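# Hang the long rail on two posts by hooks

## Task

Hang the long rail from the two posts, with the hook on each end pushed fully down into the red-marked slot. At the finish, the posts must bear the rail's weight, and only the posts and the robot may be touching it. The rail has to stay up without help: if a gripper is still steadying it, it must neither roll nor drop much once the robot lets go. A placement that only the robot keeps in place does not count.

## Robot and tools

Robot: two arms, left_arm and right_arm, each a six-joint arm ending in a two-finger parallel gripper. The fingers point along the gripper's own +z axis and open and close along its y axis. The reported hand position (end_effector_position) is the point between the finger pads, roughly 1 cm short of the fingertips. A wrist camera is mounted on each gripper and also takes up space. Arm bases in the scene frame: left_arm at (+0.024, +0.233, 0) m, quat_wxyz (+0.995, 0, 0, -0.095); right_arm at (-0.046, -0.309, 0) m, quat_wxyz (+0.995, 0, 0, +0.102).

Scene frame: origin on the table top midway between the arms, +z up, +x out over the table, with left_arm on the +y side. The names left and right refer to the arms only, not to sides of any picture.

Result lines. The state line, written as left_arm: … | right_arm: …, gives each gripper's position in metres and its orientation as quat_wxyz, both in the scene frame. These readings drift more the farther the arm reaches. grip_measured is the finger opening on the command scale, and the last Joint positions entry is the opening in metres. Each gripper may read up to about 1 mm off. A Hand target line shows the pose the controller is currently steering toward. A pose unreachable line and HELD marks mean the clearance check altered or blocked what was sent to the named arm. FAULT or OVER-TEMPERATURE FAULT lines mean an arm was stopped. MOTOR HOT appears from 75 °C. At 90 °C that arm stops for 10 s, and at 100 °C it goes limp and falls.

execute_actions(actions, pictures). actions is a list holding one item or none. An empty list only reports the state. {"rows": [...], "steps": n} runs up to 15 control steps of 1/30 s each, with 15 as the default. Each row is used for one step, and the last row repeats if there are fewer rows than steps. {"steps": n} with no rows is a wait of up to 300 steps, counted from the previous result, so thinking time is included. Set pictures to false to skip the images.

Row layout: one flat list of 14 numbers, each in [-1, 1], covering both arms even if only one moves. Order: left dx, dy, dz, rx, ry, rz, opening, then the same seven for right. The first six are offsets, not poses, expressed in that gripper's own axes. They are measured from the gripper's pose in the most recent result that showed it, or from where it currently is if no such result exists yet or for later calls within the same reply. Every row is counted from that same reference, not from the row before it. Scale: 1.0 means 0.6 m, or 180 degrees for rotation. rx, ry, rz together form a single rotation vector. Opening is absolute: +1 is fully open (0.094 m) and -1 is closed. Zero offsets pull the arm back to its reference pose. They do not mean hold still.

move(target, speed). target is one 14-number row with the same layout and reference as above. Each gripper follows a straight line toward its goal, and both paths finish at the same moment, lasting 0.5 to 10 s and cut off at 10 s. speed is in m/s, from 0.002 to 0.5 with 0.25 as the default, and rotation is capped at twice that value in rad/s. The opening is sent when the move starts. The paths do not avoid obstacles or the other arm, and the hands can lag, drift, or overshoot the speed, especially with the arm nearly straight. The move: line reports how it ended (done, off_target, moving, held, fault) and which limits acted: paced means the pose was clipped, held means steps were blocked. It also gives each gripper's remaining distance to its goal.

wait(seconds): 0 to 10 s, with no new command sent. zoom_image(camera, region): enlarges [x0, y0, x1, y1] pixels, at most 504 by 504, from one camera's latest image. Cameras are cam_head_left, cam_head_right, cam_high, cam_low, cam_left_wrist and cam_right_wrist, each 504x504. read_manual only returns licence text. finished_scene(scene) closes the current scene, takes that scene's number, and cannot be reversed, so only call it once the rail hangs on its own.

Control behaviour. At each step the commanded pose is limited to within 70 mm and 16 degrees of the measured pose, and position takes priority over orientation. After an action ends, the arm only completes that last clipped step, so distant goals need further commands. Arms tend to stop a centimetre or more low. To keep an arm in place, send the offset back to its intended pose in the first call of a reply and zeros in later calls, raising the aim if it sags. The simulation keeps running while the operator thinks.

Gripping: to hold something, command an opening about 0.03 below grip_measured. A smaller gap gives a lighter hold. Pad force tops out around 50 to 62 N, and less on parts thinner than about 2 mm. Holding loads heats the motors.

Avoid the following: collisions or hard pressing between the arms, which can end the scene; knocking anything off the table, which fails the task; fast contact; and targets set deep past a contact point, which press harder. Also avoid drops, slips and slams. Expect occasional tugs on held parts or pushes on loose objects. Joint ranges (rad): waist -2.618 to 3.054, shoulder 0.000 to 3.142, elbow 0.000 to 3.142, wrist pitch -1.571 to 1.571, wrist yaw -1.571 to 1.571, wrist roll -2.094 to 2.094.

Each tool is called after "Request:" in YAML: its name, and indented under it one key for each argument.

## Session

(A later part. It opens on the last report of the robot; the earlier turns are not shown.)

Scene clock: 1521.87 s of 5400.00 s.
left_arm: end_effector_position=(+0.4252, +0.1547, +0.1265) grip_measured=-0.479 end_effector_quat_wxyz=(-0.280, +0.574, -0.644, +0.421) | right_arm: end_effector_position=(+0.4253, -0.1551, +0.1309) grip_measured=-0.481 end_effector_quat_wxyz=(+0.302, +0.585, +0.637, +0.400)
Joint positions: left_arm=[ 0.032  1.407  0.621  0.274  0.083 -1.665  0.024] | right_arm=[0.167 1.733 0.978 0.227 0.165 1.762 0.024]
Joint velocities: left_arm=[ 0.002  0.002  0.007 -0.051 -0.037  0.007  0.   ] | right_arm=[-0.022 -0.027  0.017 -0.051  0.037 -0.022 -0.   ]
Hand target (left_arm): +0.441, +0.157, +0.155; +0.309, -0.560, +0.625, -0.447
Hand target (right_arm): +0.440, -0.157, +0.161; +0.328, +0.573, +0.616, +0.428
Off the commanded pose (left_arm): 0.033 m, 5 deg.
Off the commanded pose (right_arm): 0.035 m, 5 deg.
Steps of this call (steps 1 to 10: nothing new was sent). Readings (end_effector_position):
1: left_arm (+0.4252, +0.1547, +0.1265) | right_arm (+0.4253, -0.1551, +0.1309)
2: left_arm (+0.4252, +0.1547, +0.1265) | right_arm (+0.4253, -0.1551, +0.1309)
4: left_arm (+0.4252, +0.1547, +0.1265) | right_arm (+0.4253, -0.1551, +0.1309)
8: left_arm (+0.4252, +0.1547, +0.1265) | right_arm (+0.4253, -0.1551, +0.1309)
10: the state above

Request:
execute_actions:
  actions:
    - {"rows": [[-0.0022,-0.0553,0.0017,0.0285,-0.0014,0.0026,-0.515,-0.0028,0.0574,-0.0007,-0.0289,-0.0014,0.0013,-0.515],[-0.0023,-0.055,0.0018,0.0283,-0.0014,0.0026,-0.515,-0.0029,0.0571,-0.0005,-0.0287,-0.0014,0.0013,-0.515],[-0.0023,-0.0548,0.002,0.0282,-0.0014,0.0026,-0.515,-0.0029,0.0568,-0.0003,-0.0286,-0.0014,0.0013,-0.515],[-0.0024,-0.0545,0.0022,0.028,-0.0014,0.0026,-0.515,-0.0029,0.0564,-0.0001,-0.0284,-0.0014,0.0013,-0.515],[-0.0024,-0.0542,0.0023,0.0278,-0.0014,0.0026,-0.515,-0.003,0.0561,0.0001,-0.0282,-0.0014,0.0013,-0.515],[-0.0024,-0.0539,0.0025,0.0277,-0.0014,0.0026,-0.515,-0.003,0.0557,0.0003,-0.0281,-0.0014,0.0013,-0.515]], "steps": 12}
  pictures: false

Request:
execute_actions:
  actions:
    - {"steps": 10}
  pictures: false

Scene clock: 1542.77 s of 5400.00 s.
left_arm: end_effector_position=(+0.4252, +0.1547, +0.1265) grip_measured=-0.479 end_effector_quat_wxyz=(-0.280, +0.574, -0.644, +0.421) | right_arm: end_effector_position=(+0.4253, -0.1551, +0.1309) grip_measured=-0.481 end_effector_quat_wxyz=(+0.302, +0.585, +0.637, +0.400)
Joint positions: left_arm=[ 0.032  1.407  0.621  0.274  0.083 -1.665  0.024] | right_arm=[0.167 1.733 0.978 0.227 0.165 1.762 0.024]
Joint velocities: left_arm=[-0.012 -0.012 -0.017  0.007  0.007 -0.081  0.   ] | right_arm=[-0.017  0.012  0.002 -0.007 -0.022 -0.007 -0.   ]
Hand target (left_arm): +0.441, +0.157, +0.154; +0.308, -0.561, +0.626, -0.446
Hand target (right_arm): +0.440, -0.157, +0.160; +0.328, +0.574, +0.617, +0.427
Off the commanded pose (left_arm): 0.032 m, 5 deg.
Off the commanded pose (right_arm): 0.033 m, 5 deg.
Steps of this call (steps 1 to 90: nothing new was sent; then 17.50 s passed at rest; steps 91 to 102: all 12 steps of this action). Readings (end_effector_position):
91: left_arm (+0.4252, +0.1547, +0.1265) | right_arm (+0.4253, -0.1551, +0.1309)
92: left_arm (+0.4252, +0.1547, +0.1265) | right_arm (+0.4253, -0.1551, +0.1309)
94: left_arm (+0.4252, +0.1547, +0.1265) | right_arm (+0.4253, -0.1551, +0.1309)
98: left_arm (+0.4252, +0.1547, +0.1265) | right_arm (+0.4253, -0.1551, +0.1309)
102: the state above

Scene clock: 1543.10 s of 5400.00 s.
left_arm: end_effector_position=(+0.4252, +0.1547, +0.1265) grip_measured=-0.479 end_effector_quat_wxyz=(-0.280, +0.574, -0.644, +0.421) | right_arm: end_effector_position=(+0.4253, -0.1551, +0.1309) grip_measured=-0.481 end_effector_quat_wxyz=(+0.302, +0.585, +0.637, +0.400)
Joint positions: left_arm=[ 0.032  1.407  0.621  0.274  0.083 -1.665  0.024] | right_arm=[0.167 1.733 0.978 0.227 0.165 1.762 0.024]
Joint velocities: left_arm=[-0.037 -0.007 -0.007 -0.11  -0.095  0.066  0.   ] | right_arm=[ 0.002  0.017 -0.012  0.007 -0.007 -0.066  0.   ]
Hand target (left_arm): +0.441, +0.157, +0.154; +0.308, -0.561, +0.626, -0.446
Hand target (right_arm): +0.440, -0.157, +0.160; +0.328, +0.574, +0.617, +0.427
Off the commanded pose (left_arm): 0.032 m, 5 deg.
Off the commanded pose (right_arm): 0.033 m, 5 deg.
Steps of this call (steps 1 to 10: nothing new was sent). Readings (end_effector_position):
1: left_arm (+0.4252, +0.1547, +0.1265) | right_arm (+0.4253, -0.1551, +0.1309)
2: left_arm (+0.4252, +0.1547, +0.1265) | right_arm (+0.4253, -0.1551, +0.1309)
4: left_arm (+0.4252, +0.1547, +0.1265) | right_arm (+0.4253, -0.1551, +0.1309)
8: left_arm (+0.4252, +0.1547, +0.1265) | right_arm (+0.4253, -0.1551, +0.1309)
10: the state above

Request:
execute_actions:
  actions:
    - {"rows": [[-0.0026,-0.0528,0.0031,0.027,-0.0014,0.0026,-0.515,-0.0031,0.0544,0.0011,-0.0274,-0.0014,0.0013,-0.515],[-0.0028,-0.0517,0.0038,0.0264,-0.0014,0.0026,-0.515,-0.0033,0.053,0.0019,-0.0268,-0.0014,0.0013,-0.515],[-0.0028,-0.0517,0.0038,0.0264,-0.0014,0.0026,-0.515,-0.0033,0.053,0.0019,-0.0268,-0.0014,0.0013,-0.515],[-0.0028,-0.0517,0.0038,0.0264,-0.0014,0.0026,-0.515,-0.0033,0.053,0.0019,-0.0268,-0.0014,0.0013,-0.515],[-0.0026,-0.0528,0.0031,0.027,-0.0014,0.0026,-0.515,-0.0031,0.0544,0.0011,-0.0274,-0.0014,0.0013,-0.515],[-0.0024,-0.0545,0.0022,0.028,-0.0014,0.0026,-0.515,-0.0029,0.0564,-0.0001,-0.0284,-0.0014,0.0013,-0.515]], "steps": 12}
  pictures: false

Request:
execute_actions:
  actions:
    - {"steps": 10}
  pictures: false

Scene clock: 1591.57 s of 5400.00 s.
left_arm: end_effector_position=(+0.4253, +0.1547, +0.1249) grip_measured=-0.479 end_effector_quat_wxyz=(-0.279, +0.575, -0.644, +0.420) | right_arm: end_effector_position=(+0.4253, -0.1550, +0.1300) grip_measured=-0.481 end_effector_quat_wxyz=(+0.302, +0.585, +0.638, +0.399)
Joint positions: left_arm=[ 0.032  1.412  0.621  0.274  0.083 -1.665  0.024] | right_arm=[0.167 1.735 0.978 0.227 0.165 1.761 0.024]
Joint velocities: left_arm=[ 0.012 -0.007 -0.012 -0.022  0.007 -0.051 -0.001] | right_arm=[ 0.012 -0.017 -0.002 -0.007  0.037  0.066 -0.001]
Hand target (left_arm): +0.441, +0.157, +0.155; +0.308, -0.560, +0.626, -0.446
Hand target (right_arm): +0.440, -0.157, +0.160; +0.328, +0.574, +0.617, +0.428
Off the commanded pose (left_arm): 0.034 m, 5 deg.
Off the commanded pose (right_arm): 0.035 m, 5 deg.
Steps of this call (steps 1 to 90: nothing new was sent; then 45.07 s passed at rest; steps 91 to 102: all 12 steps of this action). Readings (end_effector_position):
91: left_arm (+0.4252, +0.1547, +0.1265) | right_arm (+0.4253, -0.1551, +0.1309)
92: left_arm (+0.4252, +0.1547, +0.1263) | right_arm (+0.4253, -0.1551, +0.1309)
94: left_arm (+0.4253, +0.1547, +0.1253) | right_arm (+0.4253, -0.1551, +0.1309)
98: left_arm (+0.4253, +0.1547, +0.1249) | right_arm (+0.4253, -0.1550, +0.1300)
102: the state above

Scene clock: 1591.90 s of 5400.00 s.
left_arm: end_effector_position=(+0.4253, +0.1547, +0.1249) grip_measured=-0.479 end_effector_quat_wxyz=(-0.279, +0.575, -0.644, +0.420) | right_arm: end_effector_position=(+0.4253, -0.1550, +0.1300) grip_measured=-0.481 end_effector_quat_wxyz=(+0.302, +0.585, +0.638, +0.399)
Joint positions: left_arm=[ 0.032  1.412  0.621  0.274  0.083 -1.665  0.024] | right_arm=[0.167 1.735 0.978 0.227 0.165 1.761 0.024]
Joint velocities: left_arm=[ 0.002  0.007 -0.007 -0.022 -0.037 -0.007  0.001] | right_arm=[ 0.012  0.012  0.007 -0.037 -0.037  0.022  0.001]
Hand target (left_arm): +0.441, +0.157, +0.155; +0.308, -0.560, +0.626, -0.446
Hand target (right_arm): +0.440, -0.157, +0.160; +0.328, +0.574, +0.617, +0.428
Off the commanded pose (left_arm): 0.034 m, 5 deg.
Off the commanded pose (right_arm): 0.035 m, 5 deg.
Steps of this call (steps 1 to 10: nothing new was sent). Readings (end_effector_position):
1: left_arm (+0.4253, +0.1547, +0.1249) | right_arm (+0.4253, -0.1550, +0.1300)
2: left_arm (+0.4253, +0.1547, +0.1249) | right_arm (+0.4253, -0.1550, +0.1300)
4: left_arm (+0.4253, +0.1547, +0.1249) | right_arm (+0.4253, -0.1550, +0.1300)
8: left_arm (+0.4253, +0.1547, +0.1249) | right_arm (+0.4253, -0.1550, +0.1300)
10: the state above

Request:
execute_actions:
  actions:
    - {"rows": [[-0.0024,-0.0545,0.0022,0.028,-0.0014,0.0026,-0.515,-0.0031,0.0551,0.0007,-0.0278,-0.0014,0.0013,-0.515],[-0.0026,-0.0525,0.0033,0.0269,-0.0014,0.0026,-0.515,-0.0033,0.0523,0.0024,-0.0265,-0.0014,0.0013,-0.515],[-0.0026,-0.0525,0.0033,0.0269,-0.0014,0.0026,-0.515,-0.0033,0.0523,0.0024,-0.0265,-0.0014,0.0013,-0.515],[-0.0026,-0.0525,0.0033,0.0269,-0.0014,0.0026,-0.515,-0.0033,0.0523,0.0024,-0.0265,-0.0014,0.0013,-0.515],[-0.0022,-0.0556,0.0015,0.0286,-0.0014,0.0026,-0.515,-0.0033,0.0523,0.0024,-0.0265,-0.0014,0.0013,-0.515],[-0.0022,-0.0556,0.0015,0.0286,-0.0014,0.0026,-0.515,-0.0033,0.0523,0.0024,-0.0265,-0.0014,0.0013,-0.515],[-0.0022,-0.0556,0.0015,0.0286,-0.0014,0.0026,-0.515,-0.003,0.0557,0.0003,-0.0281,-0.0014,0.0013,-0.515]], "steps": 12}
  pictures: false

Request:
execute_actions:
  actions:
    - {"steps": 10}

Request:
zoom_image:
  camera: "cam_low"
  region: [260, 190, 360, 270]

Request:
zoom_image:
  camera: "cam_left_wrist"
  region: [280, 60, 500, 280]

Scene clock: 1627.33 s of 5400.00 s.
left_arm: end_effector_position=(+0.4253, +0.1547, +0.1249) grip_measured=-0.479 end_effector_quat_wxyz=(-0.279, +0.575, -0.644, +0.420) | right_arm: end_effector_position=(+0.4253, -0.1550, +0.1300) grip_measured=-0.481 end_effector_quat_wxyz=(+0.302, +0.585, +0.638, +0.399)
Joint positions: left_arm=[ 0.032  1.412  0.621  0.274  0.083 -1.665  0.024] | right_arm=[0.167 1.735 0.978 0.227 0.165 1.761 0.024]
Joint velocities: left_arm=[ 0.007 -0.002 -0.007 -0.007 -0.066 -0.051  0.   ] | right_arm=[-0.007 -0.002  0.007 -0.007 -0.007  0.081  0.   ]
Hand target (left_arm): +0.441, +0.157, +0.154; +0.308, -0.561, +0.626, -0.445
Hand target (right_arm): +0.441, -0.157, +0.159; +0.327, +0.574, +0.618, +0.426
Off the commanded pose (left_arm): 0.033 m, 5 deg.
Off the commanded pose (right_arm): 0.033 m, 5 deg.
Steps of this call (steps 1 to 90: nothing new was sent; then 32.03 s passed at rest; steps 91 to 102: all 12 steps of this action). Readings (end_effector_position):
91: left_arm (+0.4253, +0.1547, +0.1249) | right_arm (+0.4253, -0.1550, +0.1300)
92: left_arm (+0.4253, +0.1547, +0.1249) | right_arm (+0.4253, -0.1550, +0.1300)
94: left_arm (+0.4253, +0.1547, +0.1249) | right_arm (+0.4253, -0.1550, +0.1300)
98: left_arm (+0.4253, +0.1547, +0.1249) | right_arm (+0.4253, -0.1550, +0.1300)
102: the state above

Scene clock: 1627.67 s of 5400.00 s.
left_arm: end_effector_position=(+0.4253, +0.1547, +0.1249) grip_measured=-0.479 end_effector_quat_wxyz=(-0.279, +0.575, -0.644, +0.420) | right_arm: end_effector_position=(+0.4253, -0.1550, +0.1300) grip_measured=-0.481 end_effector_quat_wxyz=(+0.302, +0.585, +0.638, +0.399)
Joint positions: left_arm=[ 0.032  1.412  0.621  0.274  0.083 -1.665  0.024] | right_arm=[0.167 1.735 0.978 0.227 0.165 1.761 0.024]
Joint velocities: left_arm=[-0.002 -0.007 -0.012  0.022  0.007  0.007  0.   ] | right_arm=[-0.017 -0.002 -0.007 -0.022  0.037  0.037 -0.   ]
Hand target (left_arm): +0.441, +0.157, +0.154; +0.308, -0.561, +0.626, -0.445
Hand target (right_arm): +0.441, -0.157, +0.159; +0.327, +0.574, +0.618, +0.426
Off the commanded pose (left_arm): 0.033 m, 5 deg.
Off the commanded pose (right_arm): 0.033 m, 5 deg.
Steps of this call (steps 1 to 10: nothing new was sent). Readings (end_effector_position):
1: left_arm (+0.4253, +0.1547, +0.1249) | right_arm (+0.4253, -0.1550, +0.1300)
2: left_arm (+0.4253, +0.1547, +0.1249) | right_arm (+0.4253, -0.1550, +0.1300)
4: left_arm (+0.4253, +0.1547, +0.1249) | right_arm (+0.4253, -0.1550, +0.1300)
8: left_arm (+0.4253, +0.1547, +0.1249) | right_arm (+0.4253, -0.1550, +0.1300)
10: the state above

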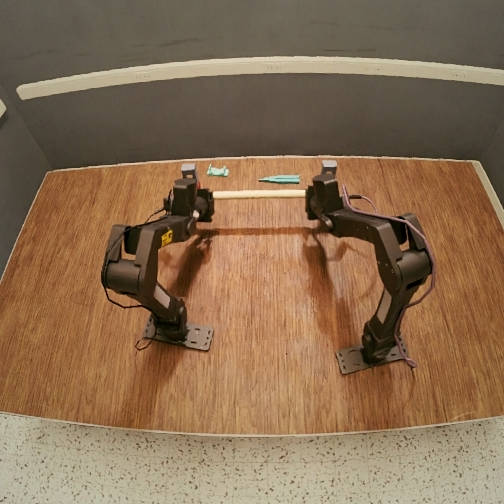

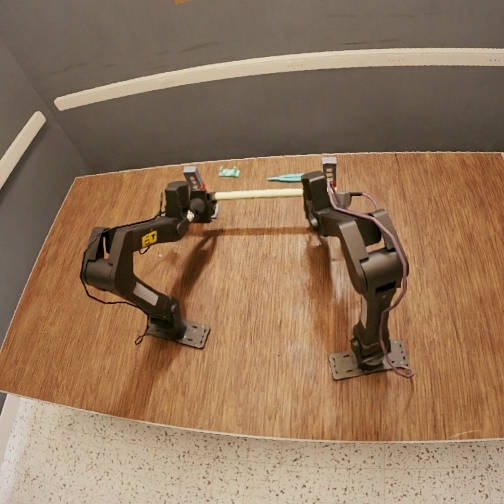

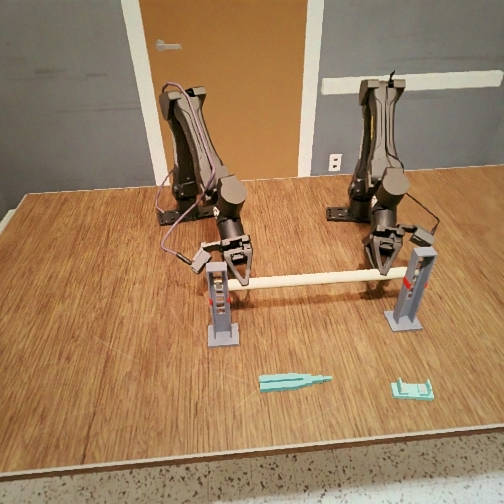

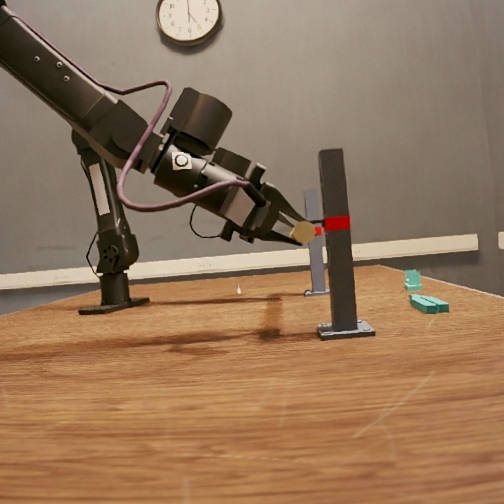

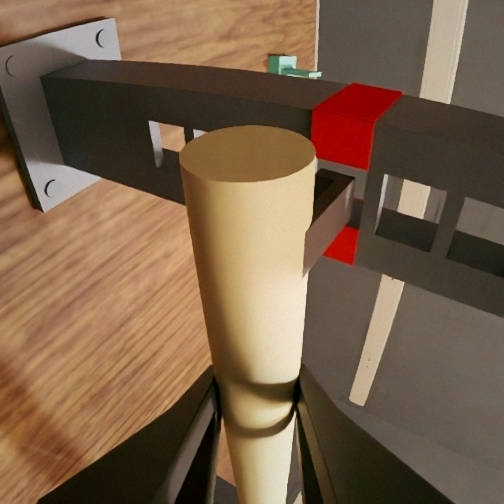

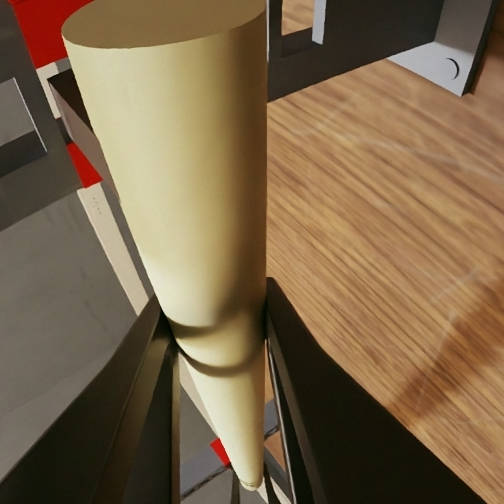

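Region (260, 190, 360, 270) of cam_low's 504x504 image, scaled by 5.040, with more detail than that image has; it fills the top 403 rows of this view, and the rest is white.

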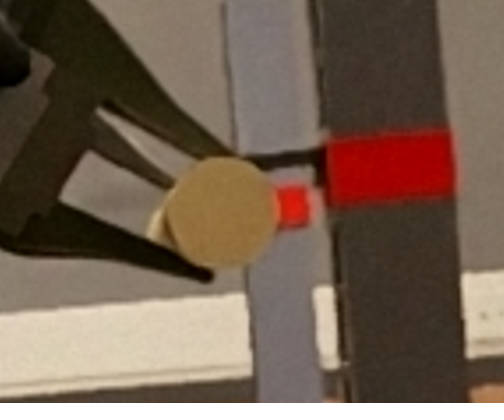

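Region (280, 60, 500, 280) of cam_left_wrist's 504x504 image, scaled by 2.291, with more detail than that image has.

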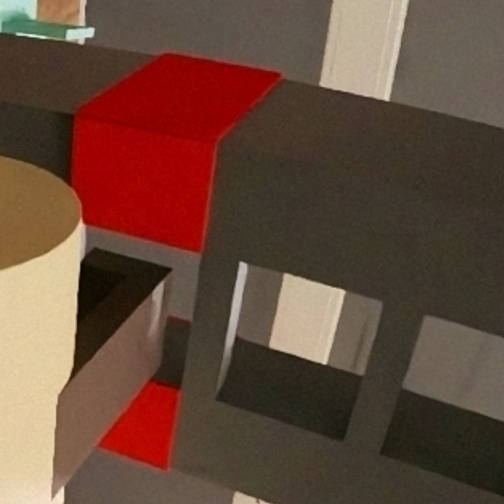

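Request:
execute_actions:
  actions:
    - {"rows": [[-0.0024,-0.0539,0.0025,0.0277,-0.0014,0.0026,-0.515,-0.0035,0.051,0.0032,-0.0259,-0.0014,0.0013,-0.515],[-0.0026,-0.0544,0.0033,0.0276,-0.0014,0.0026,-0.515,-0.0036,0.0515,0.004,-0.026,-0.0014,0.0013,-0.515],[-0.0028,-0.0549,0.0042,0.0275,-0.0014,0.0026,-0.515,-0.0038,0.052,0.0049,-0.026,-0.0014,0.0013,-0.515],[-0.0029,-0.0555,0.005,0.0275,-0.0014,0.0026,-0.515,-0.0039,0.0526,0.0057,-0.0261,-0.0014,0.0013,-0.515],[-0.0031,-0.056,0.0059,0.0274,-0.0014,0.0026,-0.515,-0.004,0.0531,0.0066,-0.0262,-0.0014,0.0013,-0.515],[-0.0033,-0.0565,0.0067,0.0273,-0.0014,0.0026,-0.515,-0.0042,0.0536,0.0074,-0.0262,-0.0014,0.0013,-0.515],[-0.0035,-0.057,0.0075,0.0272,-0.0014,0.0026,-0.515,-0.0043,0.0541,0.0083,-0.0263,-0.0014,0.0013,-0.515],[-0.0037,-0.0575,0.0084,0.0271,-0.0014,0.0026,-0.515,-0.0044,0.0546,0.0091,-0.0264,-0.0014,0.0013,-0.515],[-0.0038,-0.0581,0.0092,0.0271,-0.0014,0.0026,-0.515,-0.0045,0.0552,0.01,-0.0265,-0.0014,0.0013,-0.515],[-0.004,-0.0586,0.0101,0.027,-0.0014,0.0026,-0.515,-0.0047,0.0557,0.0108,-0.0265,-0.0014,0.0013,-0.515],[-0.0042,-0.0591,0.0109,0.0269,-0.0014,0.0026,-0.515,-0.0048,0.0562,0.0117,-0.0266,-0.0014,0.0013,-0.515]], "steps": 15}
  pictures: false

Request:
execute_actions:
  actions:
    - {"steps": 10}

Request:
zoom_image:
  camera: "cam_low"
  region: [260, 190, 360, 270]

Request:
zoom_image:
  camera: "cam_left_wrist"
  region: [280, 60, 500, 280]

Scene clock: 1667.50 s of 5400.00 s.
left_arm: end_effector_position=(+0.4315, +0.1537, +0.1238) grip_measured=-0.479 end_effector_quat_wxyz=(-0.278, +0.575, -0.646, +0.417) | right_arm: end_effector_position=(+0.4309, -0.1558, +0.1266) grip_measured=-0.481 end_effector_quat_wxyz=(+0.302, +0.587, +0.637, +0.398)
Joint positions: left_arm=[ 0.032  1.441  0.645  0.274  0.083 -1.662  0.024] | right_arm=[0.161 1.759 0.994 0.232 0.162 1.762 0.024]
Joint velocities: left_arm=[-0.007  0.012 -0.002 -0.007 -0.066 -0.007  0.001] | right_arm=[-0.007 -0.002  0.017  0.022  0.022 -0.007  0.   ]
Hand target (left_arm): +0.447, +0.157, +0.152; +0.306, -0.562, +0.627, -0.444
Hand target (right_arm): +0.447, -0.157, +0.156; +0.326, +0.575, +0.619, +0.425
Off the commanded pose (left_arm): 0.033 m, 5 deg.
Off the commanded pose (right_arm): 0.034 m, 5 deg.
Steps of this call (steps 1 to 90: nothing new was sent; then 36.33 s passed at rest; steps 91 to 105: all 15 steps of this action). Readings (end_effector_position):
91: left_arm (+0.4253, +0.1547, +0.1249) | right_arm (+0.4253, -0.1550, +0.1300)
92: left_arm (+0.4253, +0.1547, +0.1249) | right_arm (+0.4253, -0.1550, +0.1295)
94: left_arm (+0.4255, +0.1547, +0.1245) | right_arm (+0.4255, -0.1550, +0.1281)
98: left_arm (+0.4276, +0.1543, +0.1222) | right_arm (+0.4266, -0.1554, +0.1257)
105: the state above

Scene clock: 1667.83 s of 5400.00 s.
left_arm: end_effector_position=(+0.4316, +0.1537, +0.1236) grip_measured=-0.479 end_effector_quat_wxyz=(-0.278, +0.575, -0.646, +0.417) | right_arm: end_effector_position=(+0.4309, -0.1558, +0.1263) grip_measured=-0.481 end_effector_quat_wxyz=(+0.301, +0.587, +0.637, +0.398)
Joint positions: left_arm=[ 0.032  1.441  0.645  0.274  0.083 -1.662  0.024] | right_arm=[0.161 1.76  0.994 0.232 0.162 1.762 0.024]
Joint velocities: left_arm=[ 0.017 -0.007 -0.002 -0.007 -0.022  0.051  0.   ] | right_arm=[ 0.007 -0.022 -0.007 -0.066 -0.022  0.007  0.001]
Hand target (left_arm): +0.447, +0.157, +0.153; +0.307, -0.562, +0.627, -0.444
Hand target (right_arm): +0.447, -0.157, +0.156; +0.326, +0.575, +0.619, +0.425
Off the commanded pose (left_arm): 0.033 m, 5 deg.
Off the commanded pose (right_arm): 0.034 m, 5 deg.
Steps of this call (steps 1 to 10: nothing new was sent). Readings (end_effector_position):
1: left_arm (+0.4316, +0.1537, +0.1238) | right_arm (+0.4309, -0.1558, +0.1264)
2: left_arm (+0.4316, +0.1537, +0.1238) | right_arm (+0.4309, -0.1558, +0.1263)
4: left_arm (+0.4316, +0.1537, +0.1236) | right_arm (+0.4309, -0.1558, +0.1263)
8: left_arm (+0.4316, +0.1537, +0.1236) | right_arm (+0.4309, -0.1558, +0.1263)
10: the state above

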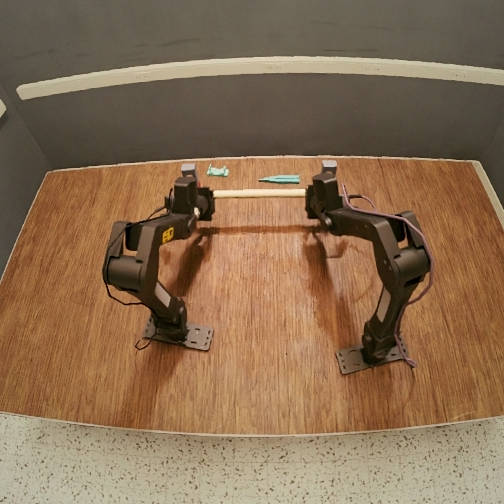

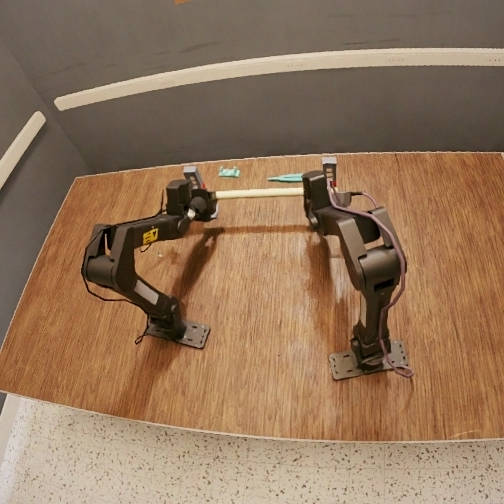

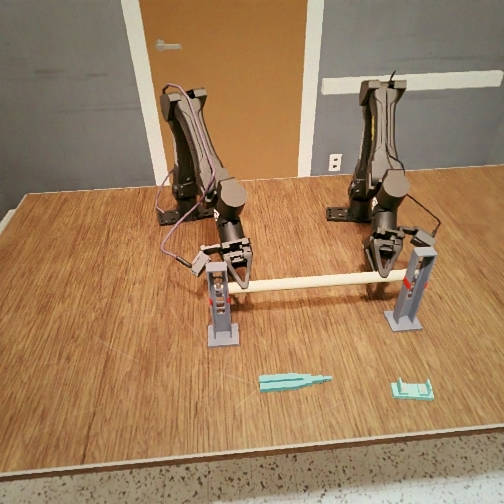

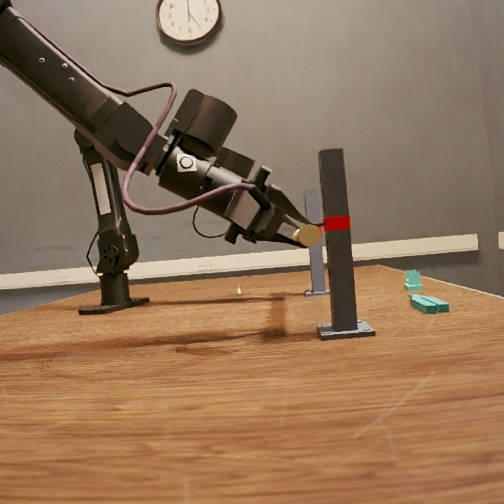

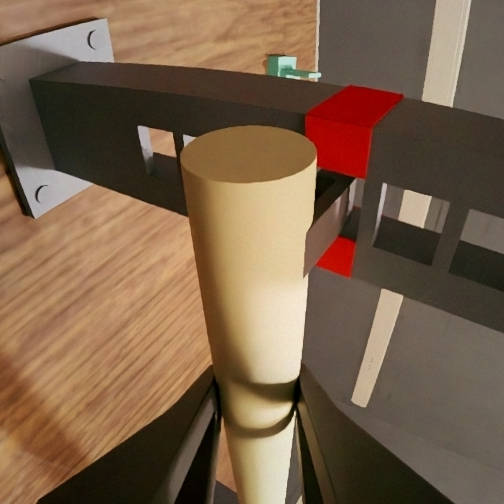

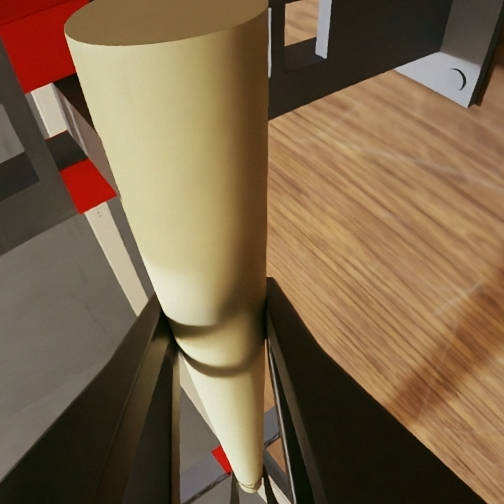

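Region (260, 190, 360, 270) of cam_low's 504x504 image, scaled by 5.040, with more detail than that image has; it fills the top 403 rows of this view, and the rest is white.

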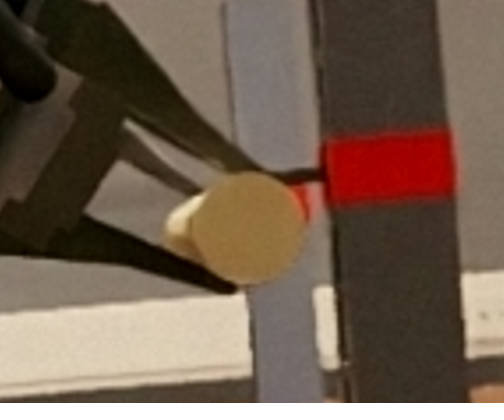

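Region (280, 60, 500, 280) of cam_left_wrist's 504x504 image, scaled by 2.291, with more detail than that image has.

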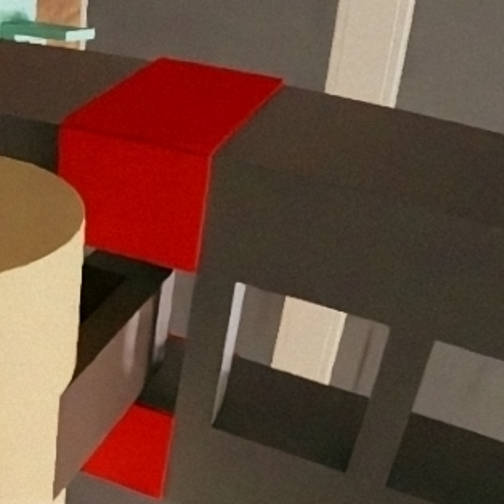

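Request:
execute_actions:
  actions:
    - {"rows": [[-0.004,-0.0563,0.0013,0.0284,-0.0019,0.0013,-0.515,-0.0014,0.0575,0.0016,-0.028,-0.0005,0.0007,-0.515],[-0.0044,-0.0569,0.0021,0.0284,-0.0019,0.0013,-0.515,-0.0014,0.0583,0.0024,-0.0282,-0.0005,0.0007,-0.515],[-0.0048,-0.0575,0.0029,0.0283,-0.0019,0.0013,-0.515,-0.0014,0.059,0.0033,-0.0283,-0.0005,0.0007,-0.515],[-0.0051,-0.0581,0.0037,0.0282,-0.0019,0.0013,-0.515,-0.0014,0.0598,0.0042,-0.0284,-0.0005,0.0007,-0.515],[-0.0055,-0.0587,0.0045,0.0281,-0.0019,0.0013,-0.515,-0.0014,0.0605,0.005,-0.0286,-0.0005,0.0007,-0.515],[-0.0059,-0.0593,0.0053,0.0281,-0.0019,0.0013,-0.515,-0.0014,0.0613,0.0059,-0.0287,-0.0005,0.0007,-0.515],[-0.0063,-0.0598,0.0061,0.028,-0.0019,0.0013,-0.515,-0.0013,0.062,0.0068,-0.0288,-0.0005,0.0007,-0.515],[-0.0067,-0.0604,0.0069,0.0279,-0.0019,0.0013,-0.515,-0.0013,0.0627,0.0076,-0.029,-0.0005,0.0007,-0.515],[-0.0071,-0.061,0.0077,0.0278,-0.0019,0.0013,-0.515,-0.0013,0.0635,0.0085,-0.0291,-0.0005,0.0007,-0.515],[-0.0074,-0.0616,0.0085,0.0278,-0.0019,0.0013,-0.515,-0.0013,0.0642,0.0094,-0.0292,-0.0005,0.0007,-0.515],[-0.0078,-0.0622,0.0093,0.0277,-0.0019,0.0013,-0.515,-0.0013,0.065,0.0102,-0.0294,-0.0005,0.0007,-0.515],[-0.0082,-0.0628,0.0101,0.0276,-0.0019,0.0013,-0.515,-0.0013,0.0657,0.0111,-0.0295,-0.0005,0.0007,-0.515]], "steps": 15}
  pictures: false

Request:
execute_actions:
  actions:
    - {"steps": 10}

Request:
zoom_image:
  camera: "cam_low"
  region: [260, 190, 360, 270]

Request:
zoom_image:
  camera: "cam_left_wrist"
  region: [280, 60, 500, 280]

Scene clock: 1724.93 s of 5400.00 s.
left_arm: end_effector_position=(+0.4388, +0.1555, +0.1246) grip_measured=-0.479 end_effector_quat_wxyz=(-0.280, +0.576, -0.646, +0.416) | right_arm: end_effector_position=(+0.4386, -0.1543, +0.1267) grip_measured=-0.481 end_effector_quat_wxyz=(+0.302, +0.587, +0.636, +0.400)
Joint positions: left_arm=[ 0.04   1.467  0.672  0.272  0.086 -1.657  0.024] | right_arm=[0.157 1.786 1.024 0.232 0.16  1.762 0.024]
Joint velocities: left_arm=[-0.037  0.007 -0.012  0.022  0.022  0.022 -0.001] | right_arm=[-0.012  0.017  0.002  0.051 -0.066 -0.066 -0.   ]
Hand target (left_arm): +0.455, +0.158, +0.153; +0.306, -0.563, +0.628, -0.442
Hand target (right_arm): +0.454, -0.156, +0.157; +0.328, +0.574, +0.617, +0.427
Off the commanded pose (left_arm): 0.033 m, 5 deg.
Off the commanded pose (right_arm): 0.035 m, 5 deg.
Steps of this call (steps 1 to 90: nothing new was sent; then 53.60 s passed at rest; steps 91 to 105: all 15 steps of this action). Readings (end_effector_position):
91: left_arm (+0.4316, +0.1537, +0.1236) | right_arm (+0.4309, -0.1558, +0.1263)
92: left_arm (+0.4316, +0.1537, +0.1236) | right_arm (+0.4309, -0.1558, +0.1263)
94: left_arm (+0.4317, +0.1540, +0.1235) | right_arm (+0.4309, -0.1557, +0.1262)
98: left_arm (+0.4350, +0.1547, +0.1236) | right_arm (+0.4336, -0.1550, +0.1268)
105: the state above

Scene clock: 1725.27 s of 5400.00 s.
left_arm: end_effector_position=(+0.4388, +0.1555, +0.1243) grip_measured=-0.479 end_effector_quat_wxyz=(-0.280, +0.576, -0.646, +0.416) | right_arm: end_effector_position=(+0.4387, -0.1543, +0.1263) grip_measured=-0.481 end_effector_quat_wxyz=(+0.302, +0.587, +0.636, +0.399)
Joint positions: left_arm=[ 0.04   1.468  0.672  0.272  0.086 -1.657  0.024] | right_arm=[0.157 1.787 1.025 0.232 0.159 1.762 0.024]
Joint velocities: left_arm=[-0.002 -0.012 -0.007  0.007 -0.007 -0.022 -0.002] | right_arm=[ 0.007  0.002 -0.002 -0.007 -0.007 -0.007 -0.   ]
Hand target (left_arm): +0.455, +0.158, +0.153; +0.306, -0.563, +0.628, -0.442
Hand target (right_arm): +0.454, -0.156, +0.157; +0.328, +0.574, +0.617, +0.427
Off the commanded pose (left_arm): 0.033 m, 5 deg.
Off the commanded pose (right_arm): 0.035 m, 5 deg.
Steps of this call (steps 1 to 10: nothing new was sent). Readings (end_effector_position):
1: left_arm (+0.4388, +0.1555, +0.1244) | right_arm (+0.4387, -0.1543, +0.1264)
2: left_arm (+0.4388, +0.1555, +0.1244) | right_arm (+0.4387, -0.1543, +0.1263)
4: left_arm (+0.4388, +0.1555, +0.1243) | right_arm (+0.4387, -0.1543, +0.1263)
8: left_arm (+0.4388, +0.1555, +0.1243) | right_arm (+0.4387, -0.1543, +0.1263)
10: the state above

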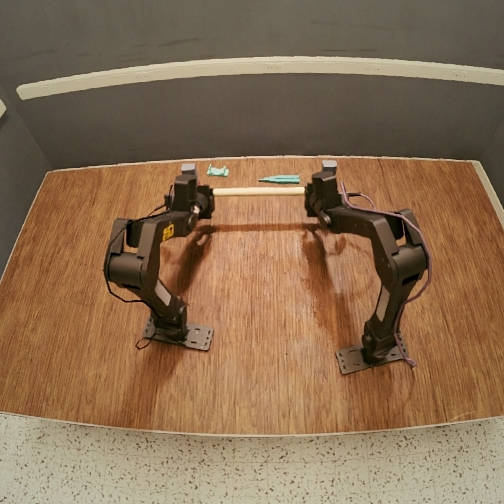

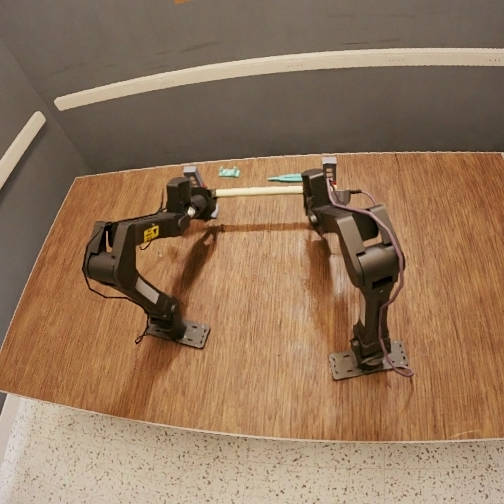

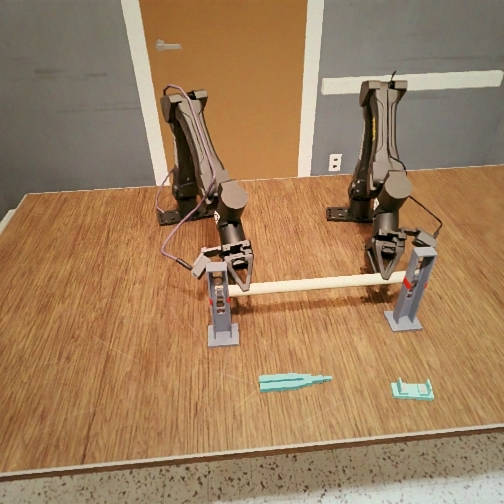

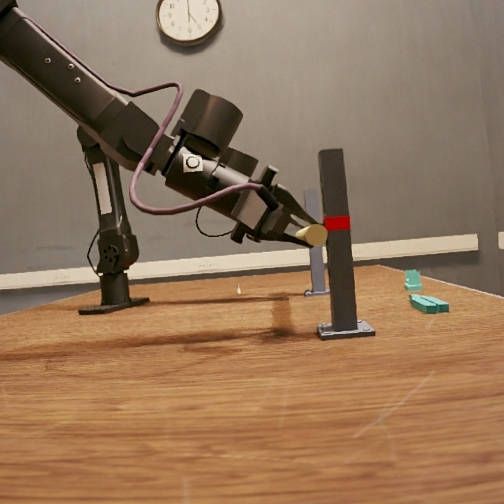

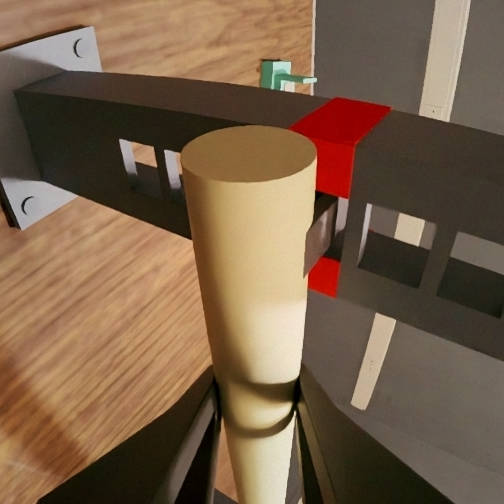

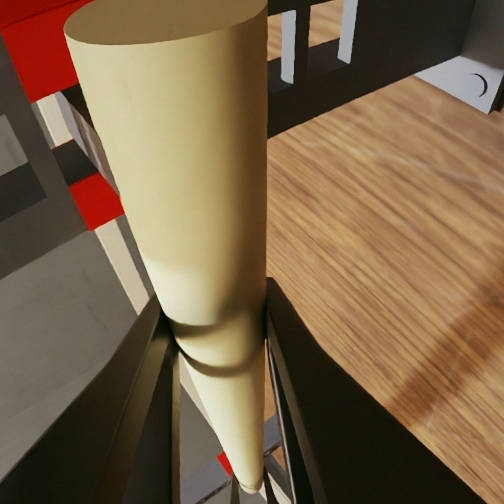

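Region (260, 190, 360, 270) of cam_low's 504x504 image, scaled by 5.040, with more detail than that image has; it fills the top 403 rows of this view, and the rest is white.

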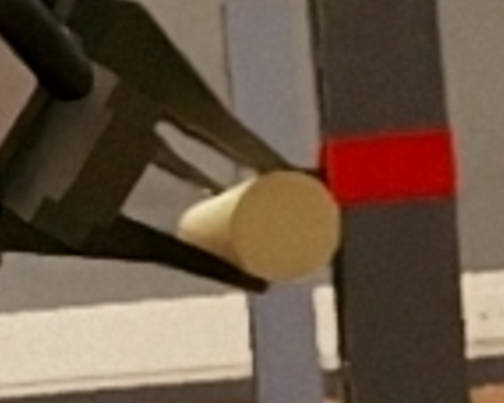

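Region (280, 60, 500, 280) of cam_left_wrist's 504x504 image, scaled by 2.291, with more detail than that image has.

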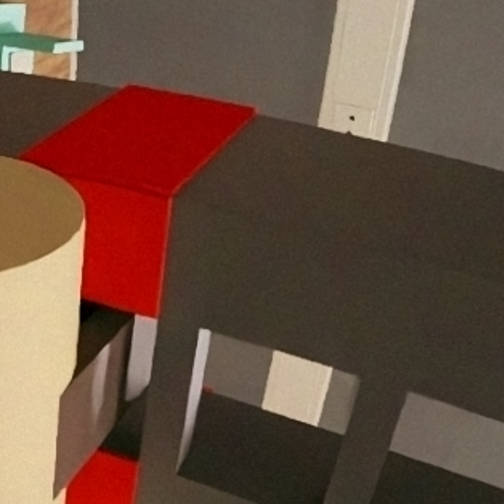

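Request:
execute_actions:
  actions:
    - {"rows": [[-0.0033,-0.0537,0.0018,0.0272,-0.0009,0.001,-0.515,-0.002,0.0574,0.0003,-0.0274,-0.0005,0.0005,-0.515],[-0.0033,-0.0517,0.0025,0.0263,-0.0009,0.001,-0.515,-0.002,0.0556,0.0009,-0.0267,-0.0005,0.0005,-0.515],[-0.0033,-0.0496,0.0031,0.0253,-0.0009,0.001,-0.515,-0.002,0.0538,0.0014,-0.0259,-0.0005,0.0005,-0.515],[-0.0034,-0.0476,0.0037,0.0244,-0.0009,0.001,-0.515,-0.002,0.0519,0.002,-0.0252,-0.0005,0.0005,-0.515],[-0.0034,-0.0456,0.0044,0.0234,-0.0009,0.001,-0.515,-0.002,0.0501,0.0025,-0.0244,-0.0005,0.0005,-0.515],[-0.0034,-0.0436,0.005,0.0225,-0.0009,0.001,-0.515,-0.002,0.0483,0.003,-0.0236,-0.0005,0.0005,-0.515],[-0.0034,-0.0415,0.0056,0.0215,-0.0009,0.001,-0.515,-0.0019,0.0465,0.0036,-0.0229,-0.0005,0.0005,-0.515],[-0.0034,-0.0395,0.0062,0.0206,-0.0009,0.001,-0.515,-0.0019,0.0447,0.0041,-0.0221,-0.0005,0.0005,-0.515],[-0.0034,-0.0375,0.0069,0.0196,-0.0009,0.001,-0.515,-0.0019,0.0429,0.0046,-0.0213,-0.0005,0.0005,-0.515],[-0.0035,-0.0355,0.0075,0.0187,-0.0009,0.001,-0.515,-0.0019,0.041,0.0052,-0.0206,-0.0005,0.0005,-0.515],[-0.0035,-0.0334,0.0081,0.0177,-0.0009,0.001,-0.515,-0.0019,0.0392,0.0057,-0.0198,-0.0005,0.0005,-0.515],[-0.0035,-0.0314,0.0088,0.0168,-0.0009,0.001,-0.515,-0.0019,0.0374,0.0063,-0.0191,-0.0005,0.0005,-0.515],[-0.0035,-0.0294,0.0094,0.0158,-0.0009,0.001,-0.515,-0.0019,0.0356,0.0068,-0.0183,-0.0005,0.0005,-0.515]], "steps": 15}
  pictures: false

Request:
execute_actions:
  actions:
    - {"steps": 10}

Request:
zoom_image:
  camera: "cam_low"
  region: [260, 190, 360, 270]

Request:
zoom_image:
  camera: "cam_left_wrist"
  region: [280, 60, 500, 280]

Scene clock: 1785.17 s of 5400.00 s.
left_arm: end_effector_position=(+0.4389, +0.1555, +0.1171) grip_measured=-0.479 end_effector_quat_wxyz=(-0.275, +0.579, -0.649, +0.410) | right_arm: end_effector_position=(+0.4388, -0.1542, +0.1207) grip_measured=-0.481 end_effector_quat_wxyz=(+0.299, +0.589, +0.638, +0.395)
Joint positions: left_arm=[ 0.04   1.486  0.672  0.272  0.086 -1.657  0.024] | right_arm=[0.157 1.798 1.025 0.233 0.158 1.763 0.024]
Joint velocities: left_arm=[-0.007 -0.002  0.007 -0.007 -0.095 -0.022  0.001] | right_arm=[-0.002 -0.002  0.012 -0.037 -0.022 -0.022  0.001]
Hand target (left_arm): +0.452, +0.157, +0.137; +0.296, -0.569, +0.636, -0.430
Hand target (right_arm): +0.452, -0.155, +0.143; +0.318, +0.580, +0.623, +0.417
Off the commanded pose (left_arm): 0.024 m, 4 deg.
Off the commanded pose (right_arm): 0.026 m, 4 deg.
Steps of this call (steps 1 to 90: nothing new was sent; then 56.40 s passed at rest; steps 91 to 105: all 15 steps of this action). Readings (end_effector_position):
91: left_arm (+0.4388, +0.1555, +0.1243) | right_arm (+0.4387, -0.1543, +0.1262)
92: left_arm (+0.4388, +0.1555, +0.1243) | right_arm (+0.4387, -0.1543, +0.1262)
94: left_arm (+0.4388, +0.1555, +0.1243) | right_arm (+0.4387, -0.1543, +0.1262)
98: left_arm (+0.4389, +0.1555, +0.1224) | right_arm (+0.4388, -0.1543, +0.1244)
105: the state above

Scene clock: 1785.50 s of 5400.00 s.
left_arm: end_effector_position=(+0.4389, +0.1555, +0.1171) grip_measured=-0.479 end_effector_quat_wxyz=(-0.275, +0.579, -0.649, +0.410) | right_arm: end_effector_position=(+0.4388, -0.1542, +0.1207) grip_measured=-0.481 end_effector_quat_wxyz=(+0.299, +0.589, +0.638, +0.395)
Joint positions: left_arm=[ 0.04   1.486  0.672  0.272  0.086 -1.657  0.024] | right_arm=[0.157 1.798 1.025 0.233 0.158 1.763 0.024]
Joint velocities: left_arm=[-0.017  0.002 -0.002 -0.022  0.081 -0.022 -0.   ] | right_arm=[-0.012 -0.002  0.002 -0.007  0.007  0.022  0.   ]
Hand target (left_arm): +0.452, +0.157, +0.137; +0.296, -0.569, +0.636, -0.430
Hand target (right_arm): +0.452, -0.155, +0.143; +0.318, +0.580, +0.623, +0.417
Off the commanded pose (left_arm): 0.024 m, 4 deg.
Off the commanded pose (right_arm): 0.026 m, 4 deg.
Steps of this call (steps 1 to 10: nothing new was sent). Readings (end_effector_position):
1: left_arm (+0.4389, +0.1555, +0.1171) | right_arm (+0.4388, -0.1542, +0.1207)
2: left_arm (+0.4389, +0.1555, +0.1171) | right_arm (+0.4388, -0.1542, +0.1207)
4: left_arm (+0.4389, +0.1555, +0.1171) | right_arm (+0.4388, -0.1542, +0.1207)
8: left_arm (+0.4389, +0.1555, +0.1171) | right_arm (+0.4388, -0.1542, +0.1207)
10: the state above

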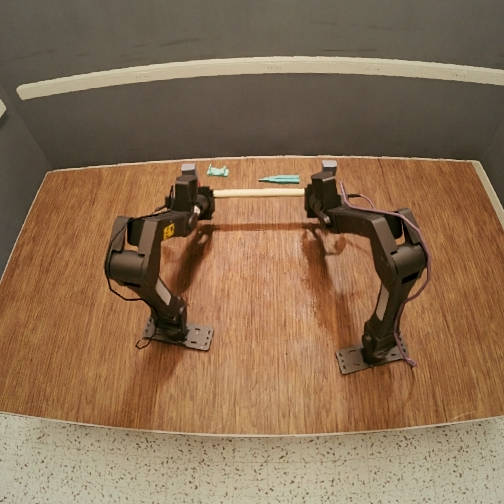

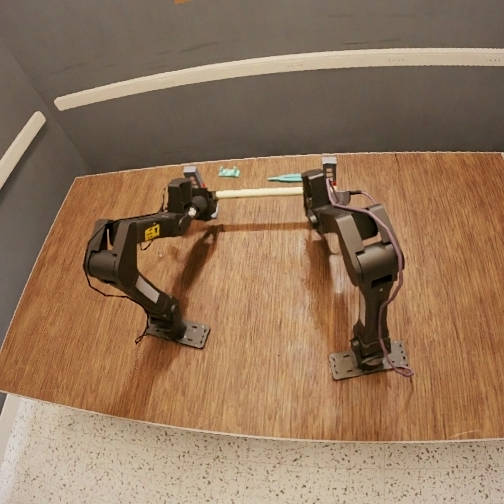

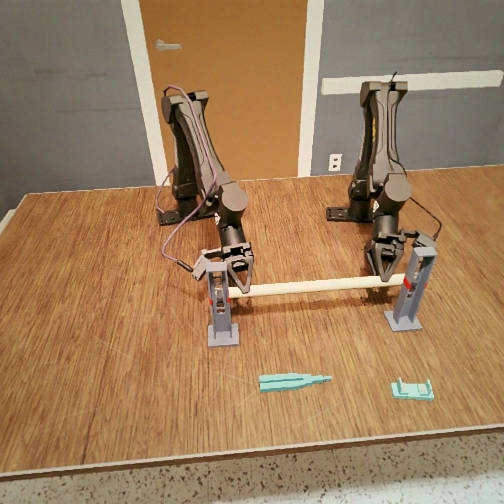

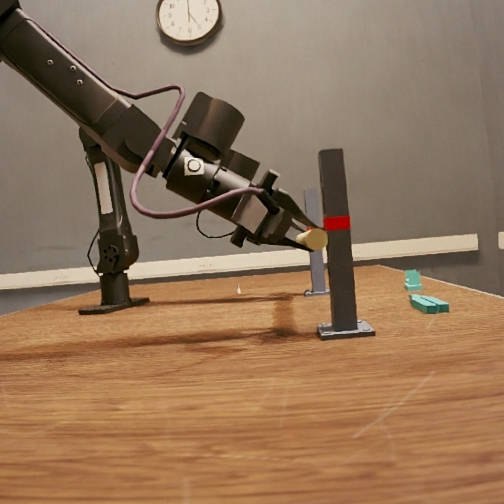

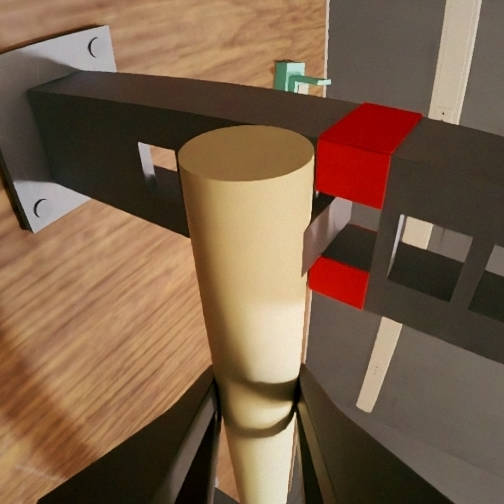

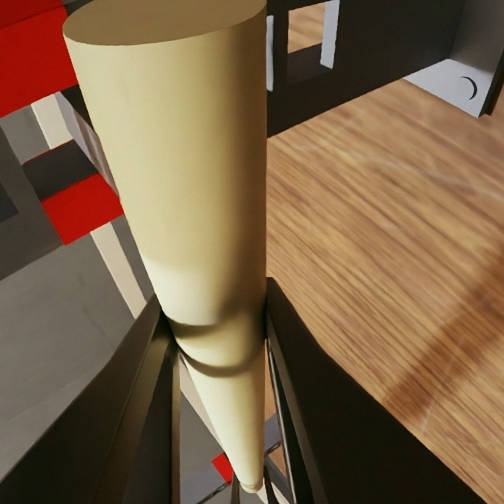

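Region (260, 190, 360, 270) of cam_low's 504x504 image, scaled by 5.040, with more detail than that image has; it fills the top 403 rows of this view, and the rest is white.

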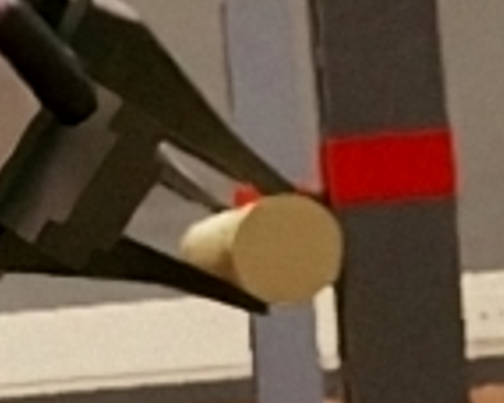

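Region (280, 60, 500, 280) of cam_left_wrist's 504x504 image, scaled by 2.291, with more detail than that image has.

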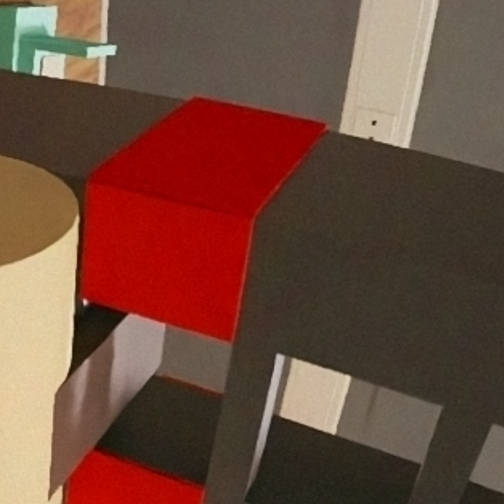

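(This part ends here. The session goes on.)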